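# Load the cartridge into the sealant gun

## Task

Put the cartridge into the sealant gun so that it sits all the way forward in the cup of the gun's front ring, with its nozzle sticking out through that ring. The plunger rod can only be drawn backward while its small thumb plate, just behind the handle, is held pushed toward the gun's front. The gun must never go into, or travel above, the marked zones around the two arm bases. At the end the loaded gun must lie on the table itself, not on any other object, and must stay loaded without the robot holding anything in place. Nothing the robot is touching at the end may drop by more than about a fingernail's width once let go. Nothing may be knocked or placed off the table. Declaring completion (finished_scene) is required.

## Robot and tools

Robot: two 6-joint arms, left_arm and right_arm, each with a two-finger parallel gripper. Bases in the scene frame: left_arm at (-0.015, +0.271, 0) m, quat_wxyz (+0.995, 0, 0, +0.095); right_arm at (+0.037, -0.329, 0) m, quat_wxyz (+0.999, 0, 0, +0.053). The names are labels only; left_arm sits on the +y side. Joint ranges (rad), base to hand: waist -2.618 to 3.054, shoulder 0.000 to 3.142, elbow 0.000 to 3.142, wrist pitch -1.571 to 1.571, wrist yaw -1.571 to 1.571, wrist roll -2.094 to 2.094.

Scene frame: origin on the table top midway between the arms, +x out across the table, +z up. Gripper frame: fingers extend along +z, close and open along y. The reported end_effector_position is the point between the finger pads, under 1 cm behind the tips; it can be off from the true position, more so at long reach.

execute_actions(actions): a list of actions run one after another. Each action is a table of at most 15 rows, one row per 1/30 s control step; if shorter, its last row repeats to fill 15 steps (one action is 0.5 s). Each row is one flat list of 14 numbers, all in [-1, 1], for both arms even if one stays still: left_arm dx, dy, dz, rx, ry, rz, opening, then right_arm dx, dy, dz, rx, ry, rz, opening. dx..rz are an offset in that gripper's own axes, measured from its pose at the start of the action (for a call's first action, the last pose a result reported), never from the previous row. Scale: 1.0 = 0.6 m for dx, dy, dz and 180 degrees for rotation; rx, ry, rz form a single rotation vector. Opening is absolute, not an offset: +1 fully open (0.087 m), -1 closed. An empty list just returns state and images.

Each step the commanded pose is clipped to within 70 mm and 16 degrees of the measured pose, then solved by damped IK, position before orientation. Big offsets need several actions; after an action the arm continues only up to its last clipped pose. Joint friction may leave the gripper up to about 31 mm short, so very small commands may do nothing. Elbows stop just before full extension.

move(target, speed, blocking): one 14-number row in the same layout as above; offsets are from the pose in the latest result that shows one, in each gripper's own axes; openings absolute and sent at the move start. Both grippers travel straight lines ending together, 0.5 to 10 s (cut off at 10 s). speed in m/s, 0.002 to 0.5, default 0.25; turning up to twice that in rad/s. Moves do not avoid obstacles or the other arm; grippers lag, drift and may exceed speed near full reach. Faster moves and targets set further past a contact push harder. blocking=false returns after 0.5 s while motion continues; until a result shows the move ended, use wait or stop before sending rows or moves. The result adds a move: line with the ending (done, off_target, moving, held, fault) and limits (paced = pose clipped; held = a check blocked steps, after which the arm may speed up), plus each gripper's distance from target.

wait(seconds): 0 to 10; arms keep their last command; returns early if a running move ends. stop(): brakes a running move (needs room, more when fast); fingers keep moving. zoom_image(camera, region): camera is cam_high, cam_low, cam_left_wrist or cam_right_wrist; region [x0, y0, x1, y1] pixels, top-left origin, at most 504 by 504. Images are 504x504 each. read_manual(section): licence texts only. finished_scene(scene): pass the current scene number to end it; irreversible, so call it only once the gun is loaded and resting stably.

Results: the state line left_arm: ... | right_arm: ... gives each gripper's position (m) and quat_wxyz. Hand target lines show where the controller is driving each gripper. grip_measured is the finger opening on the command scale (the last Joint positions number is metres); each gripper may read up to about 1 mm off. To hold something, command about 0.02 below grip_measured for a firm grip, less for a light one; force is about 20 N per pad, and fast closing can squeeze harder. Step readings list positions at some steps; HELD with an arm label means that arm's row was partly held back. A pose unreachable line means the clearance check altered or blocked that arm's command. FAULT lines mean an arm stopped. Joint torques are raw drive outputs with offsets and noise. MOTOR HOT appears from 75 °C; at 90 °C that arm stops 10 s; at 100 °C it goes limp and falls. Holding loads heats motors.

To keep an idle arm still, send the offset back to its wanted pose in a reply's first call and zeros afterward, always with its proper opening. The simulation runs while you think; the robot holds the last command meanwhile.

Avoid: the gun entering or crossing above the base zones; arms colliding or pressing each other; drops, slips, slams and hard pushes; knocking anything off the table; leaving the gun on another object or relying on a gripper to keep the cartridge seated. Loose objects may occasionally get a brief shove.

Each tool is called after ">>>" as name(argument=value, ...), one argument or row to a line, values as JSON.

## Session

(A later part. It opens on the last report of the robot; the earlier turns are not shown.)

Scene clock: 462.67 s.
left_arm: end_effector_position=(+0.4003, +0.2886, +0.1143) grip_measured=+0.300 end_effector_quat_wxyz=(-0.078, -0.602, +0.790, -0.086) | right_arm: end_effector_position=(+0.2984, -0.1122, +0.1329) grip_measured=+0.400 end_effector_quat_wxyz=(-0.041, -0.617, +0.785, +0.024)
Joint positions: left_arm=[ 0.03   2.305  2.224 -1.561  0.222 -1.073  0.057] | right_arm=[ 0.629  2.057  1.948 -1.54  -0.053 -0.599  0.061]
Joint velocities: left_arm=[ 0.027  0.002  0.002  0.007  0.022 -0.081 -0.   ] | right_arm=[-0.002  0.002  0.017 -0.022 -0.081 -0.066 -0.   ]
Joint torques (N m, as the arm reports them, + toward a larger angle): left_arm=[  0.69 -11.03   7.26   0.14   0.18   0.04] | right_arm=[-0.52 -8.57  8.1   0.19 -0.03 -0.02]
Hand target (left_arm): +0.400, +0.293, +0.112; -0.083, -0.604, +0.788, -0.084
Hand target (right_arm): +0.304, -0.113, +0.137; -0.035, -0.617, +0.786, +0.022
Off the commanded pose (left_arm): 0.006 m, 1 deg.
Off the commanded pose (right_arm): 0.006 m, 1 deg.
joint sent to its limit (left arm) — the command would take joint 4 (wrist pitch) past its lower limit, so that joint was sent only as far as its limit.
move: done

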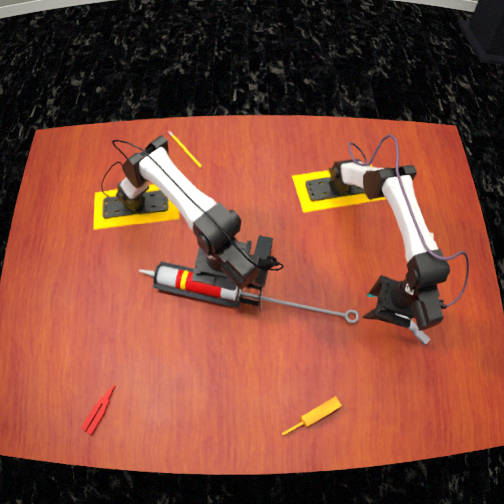

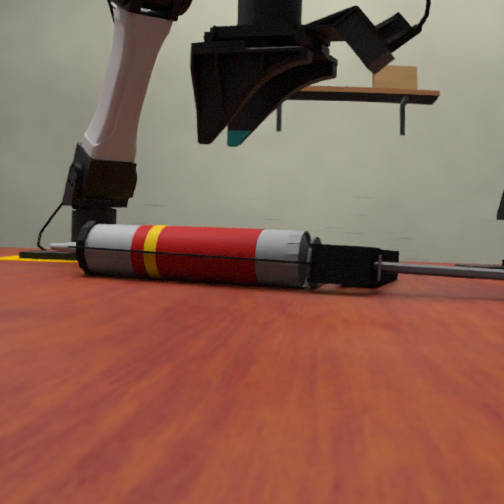

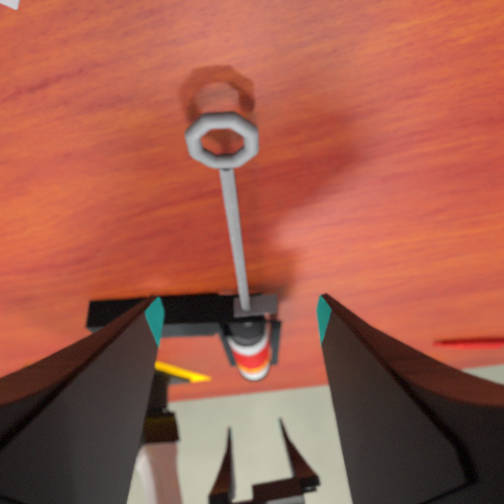

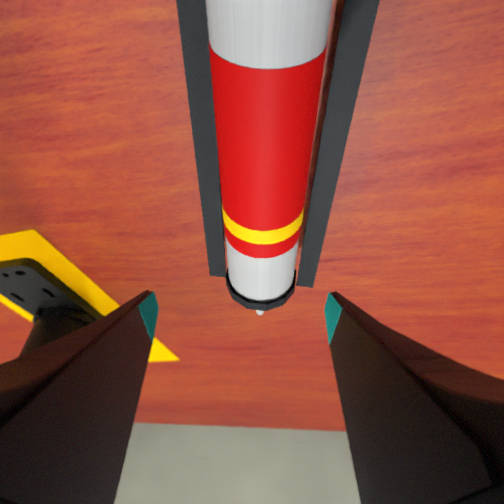

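>>> move(
  target=[0,0,0,0,0,0,0.3,0,-0.012,0.158,0,0,0,0.4],
  speed=0.1,
)

Scene clock: 489.13 s.
left_arm: end_effector_position=(+0.4000, +0.2885, +0.1143) grip_measured=+0.300 end_effector_quat_wxyz=(-0.078, -0.602, +0.790, -0.086) | right_arm: end_effector_position=(+0.2977, -0.1129, +0.0451) grip_measured=+0.400 end_effector_quat_wxyz=(-0.035, -0.617, +0.786, +0.024)
Joint positions: left_arm=[ 0.03   2.305  2.224 -1.562  0.222 -1.073  0.057] | right_arm=[ 0.629  2.057  1.6   -1.182 -0.053 -0.599  0.061]
Joint velocities: left_arm=[-0.012  0.002 -0.002 -0.022  0.051  0.066 -0.   ] | right_arm=[ 0.002 -0.007 -0.017  0.081  0.007  0.007  0.   ]
Joint torques (N m, as the arm reports them, + toward a larger angle): left_arm=[ -0.08 -12.41   5.73   0.3    0.2   -0.04] | right_arm=[ 0.11 -8.45  4.33  0.41 -0.08  0.08]
Hand target (left_arm): +0.400, +0.289, +0.114; -0.078, -0.602, +0.790, -0.086
Hand target (right_arm): +0.296, -0.115, +0.038; -0.041, -0.617, +0.786, +0.024
Off the commanded pose (left_arm): 0.000 m, 0 deg.
Off the commanded pose (right_arm): 0.008 m, 1 deg.
move: done

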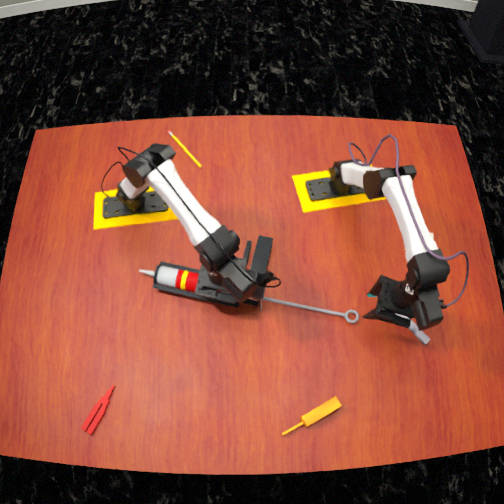

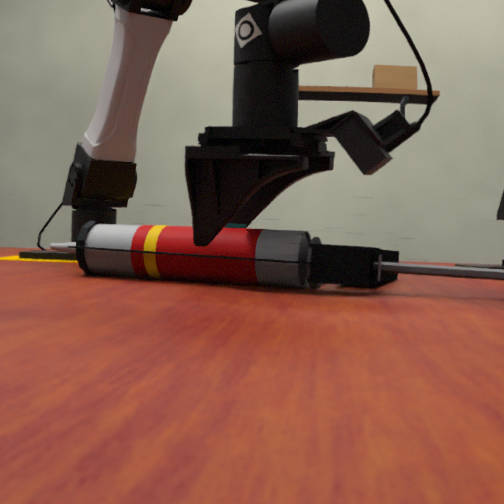

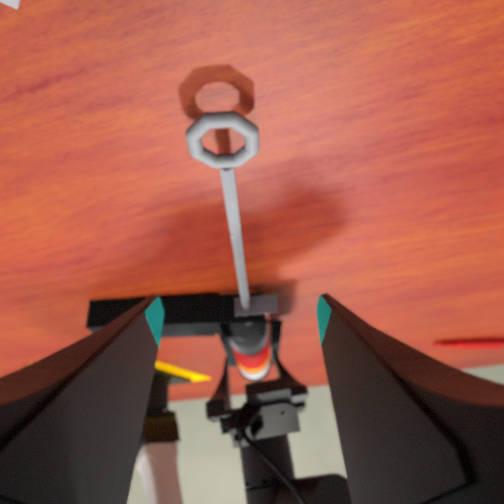

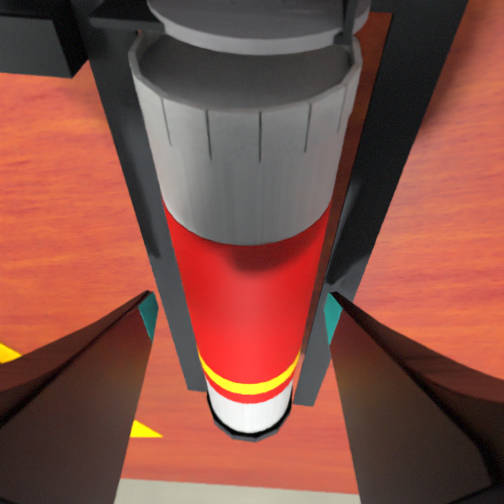

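>>> execute_actions(
  actions=[
    [[0,0,0,0,0,0,0.3,0,-0.008,0.03,0.01,0,0,0.3]],
    [[0,0,0,0,0,0,0.3,0,0,0.004,0,0,0,0.25],[0,0,0,0,0,0,0.3,0,0,0.004,0,0,0,0.22],[0,0,0,0,0,0,0.3,0,0,0.004,0,0,0,0.19],[0,0,0,0,0,0,0.3,0,0,0.004,0,0,0,0.16],[0,0,0,0,0,0,0.3,0,0,0.004,0,0,0,0.13],[0,0,0,0,0,0,0.3,0,0,0.004,0,0,0,0.11],[0,0,0,0,0,0,0.3,0,0,0.004,0,0,0,0.09],[0,0,0,0,0,0,0.3,0,0,0.004,0,0,0,0.075],[0,0,0,0,0,0,0.3,0,0,0.004,0,0,0,0.06]],
  ],
)

Scene clock: 498.00 s.
left_arm: end_effector_position=(+0.4000, +0.2885, +0.1143) grip_measured=+0.300 end_effector_quat_wxyz=(-0.078, -0.602, +0.790, -0.086) | right_arm: end_effector_position=(+0.3015, -0.1138, +0.0364) grip_measured=+0.064 end_effector_quat_wxyz=(-0.026, -0.616, +0.787, +0.014)
Joint positions: left_arm=[ 0.03   2.305  2.224 -1.562  0.222 -1.073  0.057] | right_arm=[ 0.63   2.057  1.567 -1.131 -0.032 -0.595  0.047]
Joint velocities: left_arm=[-0.002 -0.012 -0.002 -0.022 -0.022 -0.037 -0.001] | right_arm=[ 0.002  0.007  0.007 -0.022 -0.095  0.022 -0.001]
Joint torques (N m, as the arm reports them, + toward a larger angle): left_arm=[ -0.08 -12.41   5.73   0.27   0.19  -0.03] | right_arm=[ 0.22 -8.81  5.34  0.34 -0.19  0.07]
Hand target (left_arm): +0.400, +0.289, +0.114; -0.078, -0.602, +0.790, -0.086
Hand target (right_arm): +0.299, -0.113, +0.034; -0.029, -0.616, +0.787, +0.018
Off the commanded pose (left_arm): 0.000 m, 0 deg.
Off the commanded pose (right_arm): 0.003 m, 1 deg.
Step readings (end_effector_position; steps 1 to 15: 1st action; 16 to 30: 2nd action):
0: left_arm (+0.4000, +0.2885, +0.1143) | right_arm (+0.2979, -0.1126, +0.0451)
1: left_arm (+0.4000, +0.2885, +0.1143) | right_arm (+0.2984, -0.1125, +0.0434)
2: left_arm (+0.4000, +0.2885, +0.1143) | right_arm (+0.2992, -0.1125, +0.0410)
4: left_arm (+0.4000, +0.2885, +0.1143) | right_arm (+0.2992, -0.1138, +0.0366)
8: left_arm (+0.4000, +0.2885, +0.1143) | right_arm (+0.2997, -0.1133, +0.0364)
15: left_arm (+0.4000, +0.2885, +0.1143) | right_arm (+0.2996, -0.1133, +0.0364)
16: left_arm (+0.4000, +0.2885, +0.1143) | right_arm (+0.2998, -0.1135, +0.0365)
17: left_arm (+0.4000, +0.2885, +0.1143) | right_arm (+0.3003, -0.1135, +0.0364)
19: left_arm (+0.4000, +0.2885, +0.1143) | right_arm (+0.3011, -0.1137, +0.0364)
23: left_arm (+0.4000, +0.2885, +0.1143) | right_arm (+0.3015, -0.1138, +0.0364)
30: end_effector_position above

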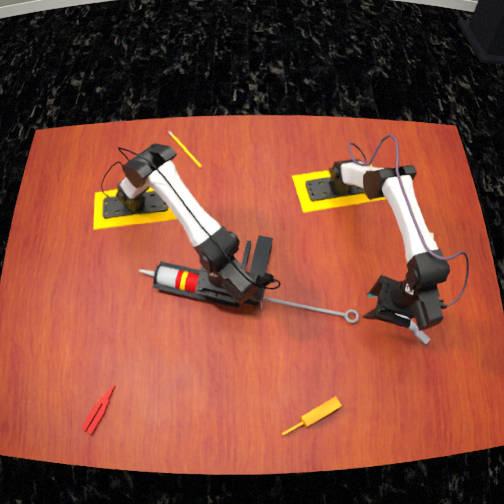

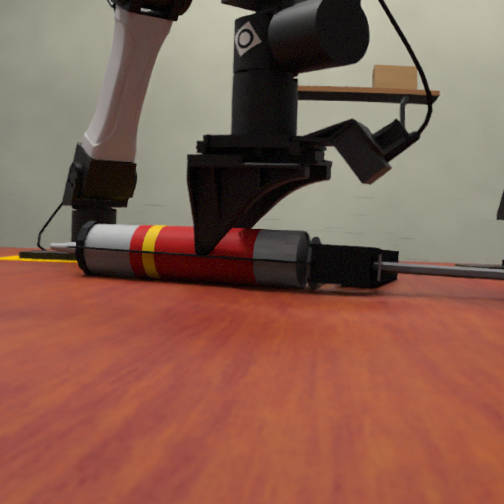

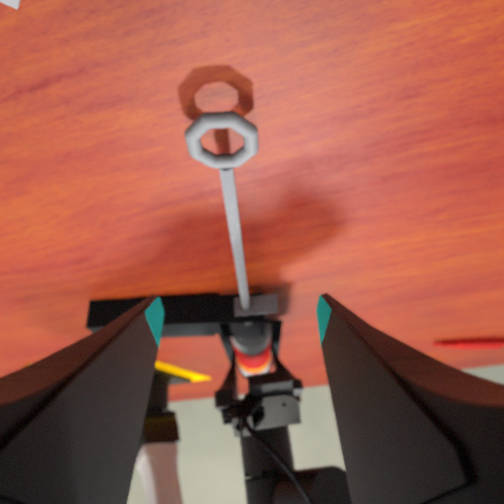

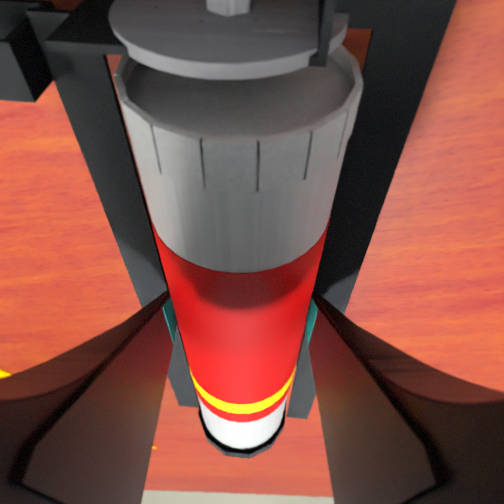

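>>> execute_actions(
  actions=[
    [[0,0,0,0,0,0,0.3,0,0,-0.004,0,0,0,0.05],[0,0,0,0,0,0,0.3,0,0,-0.004,0,0,0,0.045],[0,0,0,0,0,0,0.3,0.004,0,-0.004,0,0.004,0,0.045],[0,0,0,0,0,0,0.3,0.008,0,-0.004,0,0.008,0,0.045],[0,0,0,0,0,0,0.3,0.012,0,-0.004,0,0.012,0,0.045],[0,0,0,0,0,0,0.3,0.016,0,-0.004,0,0.016,0,0.045],[0,0,0,0,0,0,0.3,0.02,0,-0.004,0,0.02,0,0.045]],
    [[0,0,0,0,0,0,0.3,0.02,0,-0.004,0,0.018,0,0.045]],
    [[0,0,0,0,0,0,0.3,0.01,0,-0.004,0,0.01,0,0.06],[0,0,0,0,0,0,0.3,0.01,0,-0.004,0,0.01,0,0.08],[0,0,0,0,0,0,0.3,0.01,0,-0.008,0,0.01,0,0.11],[0,0,0,0,0,0,0.3,0.008,0,-0.012,0,0.008,0,0.15],[0,0,0,0,0,0,0.3,0.005,0,-0.02,0,0.005,0,0.2],[0,0,0,0,0,0,0.3,0.005,0,-0.03,0,0.005,0,0.25]],
  ],
)

>>> move(
  target=[0,0,0,0,0,0,0.3,0,0,-0.11,0,-0.03,0,0.35],
  speed=0.12,
)

>>> zoom_image(
  camera="cam_low",
  region=[40,200,220,290],
)

Scene clock: 513.27 s.
left_arm: end_effector_position=(+0.4000, +0.2885, +0.1143) grip_measured=+0.300 end_effector_quat_wxyz=(-0.078, -0.602, +0.790, -0.086) | right_arm: end_effector_position=(+0.2964, -0.1199, +0.0454) grip_measured=+0.250 end_effector_quat_wxyz=(-0.045, -0.616, +0.786, +0.010)
Joint positions: left_arm=[ 0.03   2.305  2.224 -1.562  0.222 -1.073  0.057] | right_arm=[ 0.63   2.057  1.595 -1.198 -0.026 -0.595  0.055]
Joint velocities: left_arm=[-0.002  0.007  0.002  0.037  0.037  0.022 -0.001] | right_arm=[-0.007 -0.007  0.002 -0.095  0.022 -0.007 -0.001]
Joint torques (N m, as the arm reports them, + toward a larger angle): left_arm=[ -0.06 -12.41   5.74   0.27   0.19  -0.04] | right_arm=[-0.01 -9.47  8.05  0.19  0.03  0.04]
Hand target (left_arm): +0.400, +0.289, +0.114; -0.078, -0.602, +0.790, -0.086
Hand target (right_arm): +0.301, -0.118, +0.055; -0.034, -0.617, +0.787, +0.007
Off the commanded pose (left_arm): 0.000 m, 0 deg.
Off the commanded pose (right_arm): 0.011 m, 1 deg.
Step readings (end_effector_position; steps 1 to 15: 1st action; 16 to 30: 2nd action; 31 to 45: 3rd action):
0: left_arm (+0.4000, +0.2885, +0.1143) | right_arm (+0.3015, -0.1138, +0.0364)
1: left_arm (+0.4000, +0.2885, +0.1143) | right_arm (+0.3015, -0.1138, +0.0364)
2: left_arm (+0.4000, +0.2885, +0.1143) | right_arm (+0.3015, -0.1138, +0.0364)
4: left_arm (+0.4000, +0.2885, +0.1143) | right_arm (+0.3015, -0.1140, +0.0364)
8: left_arm (+0.4000, +0.2885, +0.1143) | right_arm (+0.3011, -0.1152, +0.0367)
15: left_arm (+0.4000, +0.2885, +0.1143) | right_arm (+0.3011, -0.1152, +0.0367)
16: left_arm (+0.4000, +0.2885, +0.1143) | right_arm (+0.3011, -0.1152, +0.0367)
17: left_arm (+0.4000, +0.2885, +0.1143) | right_arm (+0.3011, -0.1152, +0.0367)
19: left_arm (+0.4000, +0.2885, +0.1143) | right_arm (+0.3011, -0.1152, +0.0367)
23: left_arm (+0.4000, +0.2885, +0.1143) | right_arm (+0.3011, -0.1152, +0.0367)
30: left_arm (+0.4000, +0.2885, +0.1143) | right_arm (+0.3011, -0.1152, +0.0367)
31: left_arm (+0.4000, +0.2885, +0.1143) | right_arm (+0.3011, -0.1152, +0.0367)
32: left_arm (+0.4000, +0.2885, +0.1143) | right_arm (+0.3011, -0.1152, +0.0367)
34: left_arm (+0.4000, +0.2885, +0.1143) | right_arm (+0.3006, -0.1158, +0.0369)
38: left_arm (+0.4000, +0.2885, +0.1143) | right_arm (+0.2970, -0.1193, +0.0418)
45: end_effector_position above

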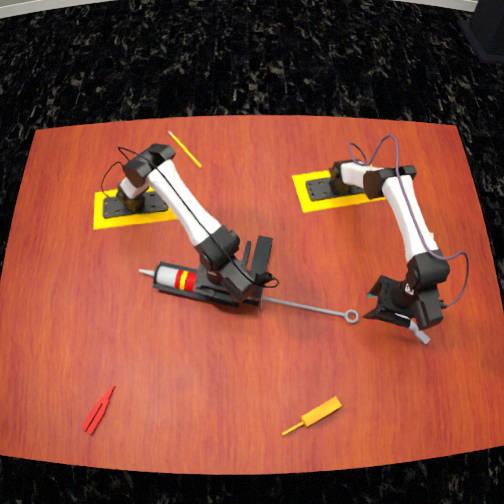

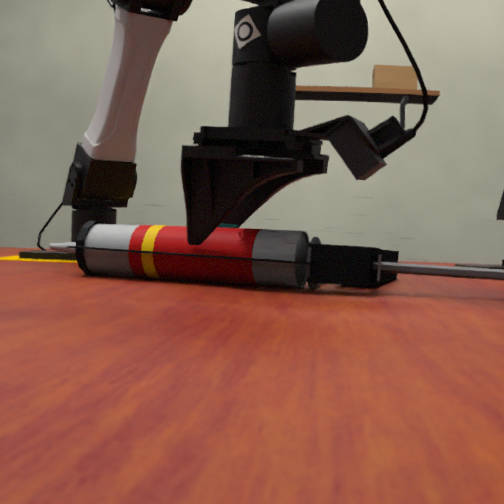

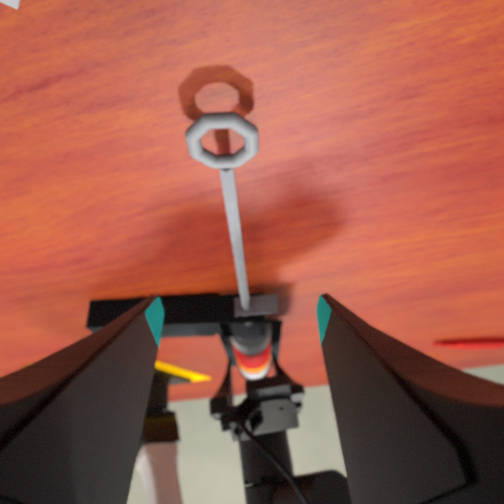

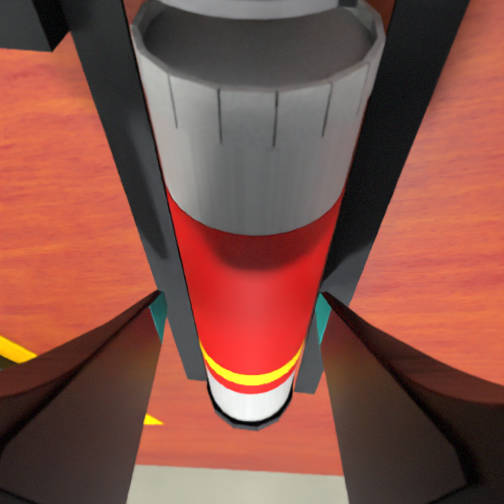

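Scene clock: 514.37 s.
left_arm: end_effector_position=(+0.4000, +0.2885, +0.1143) grip_measured=+0.300 end_effector_quat_wxyz=(-0.078, -0.602, +0.790, -0.086) | right_arm: end_effector_position=(+0.2979, -0.1198, +0.1001) grip_measured=+0.350 end_effector_quat_wxyz=(-0.024, -0.614, +0.788, +0.032)
Joint positions: left_arm=[ 0.03   2.305  2.224 -1.562  0.222 -1.073  0.057] | right_arm=[ 0.608  1.99   1.728 -1.353 -0.066 -0.613  0.059]
Joint velocities: left_arm=[ 0.002  0.012 -0.007  0.037 -0.037 -0.007 -0.   ] | right_arm=[ 0.002 -0.002 -0.002 -0.022  0.037  0.007 -0.   ]
Joint torques (N m, as the arm reports them, + toward a larger angle): left_arm=[ -0.05 -12.39   5.74   0.28   0.19  -0.03] | right_arm=[-0.55 -9.6   8.05  0.27 -0.2  -0.02]
Hand target (left_arm): +0.400, +0.289, +0.114; -0.078, -0.602, +0.790, -0.086
Hand target (right_arm): +0.302, -0.118, +0.111; -0.008, -0.615, +0.788, +0.039
Off the commanded pose (left_arm): 0.000 m, 0 deg.
Off the commanded pose (right_arm): 0.012 m, 2 deg.
move: off_target (right_arm)

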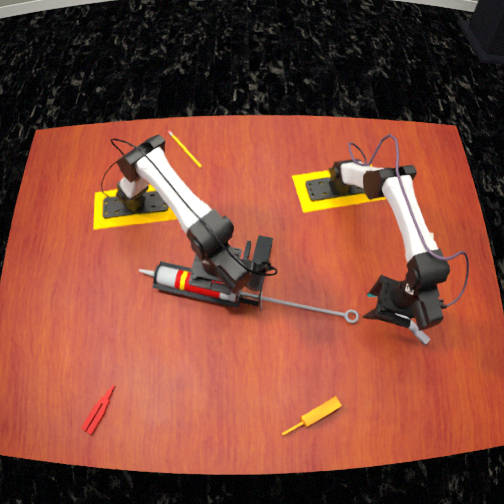

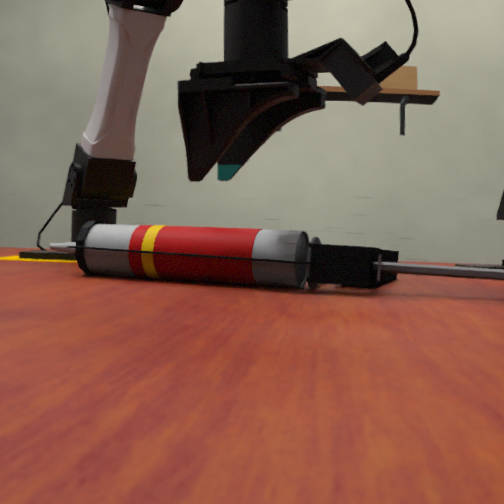

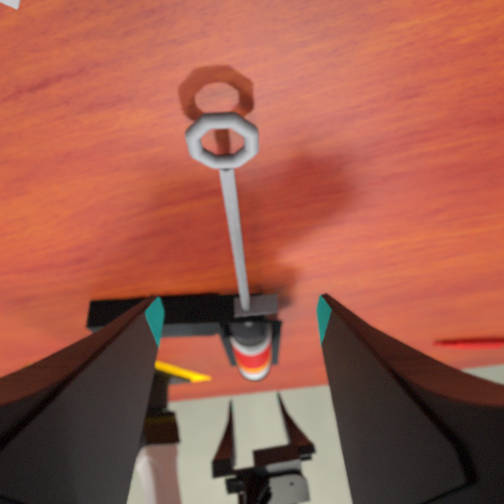

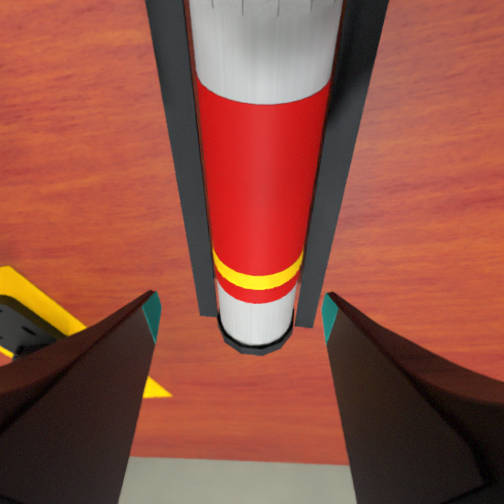

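Region (40, 200, 220, 290) of cam_low's 504x504 image, scaled by 2.800, with more detail than that image has.

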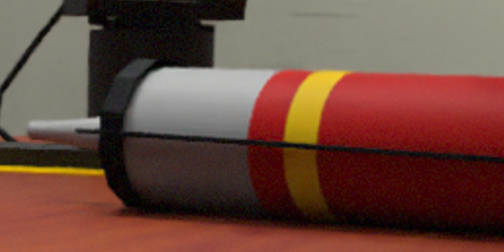

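The cartridge is fully seated. I am done.

>>> finished_scene(
  scene=2,
)

The scene is finished: the task was done.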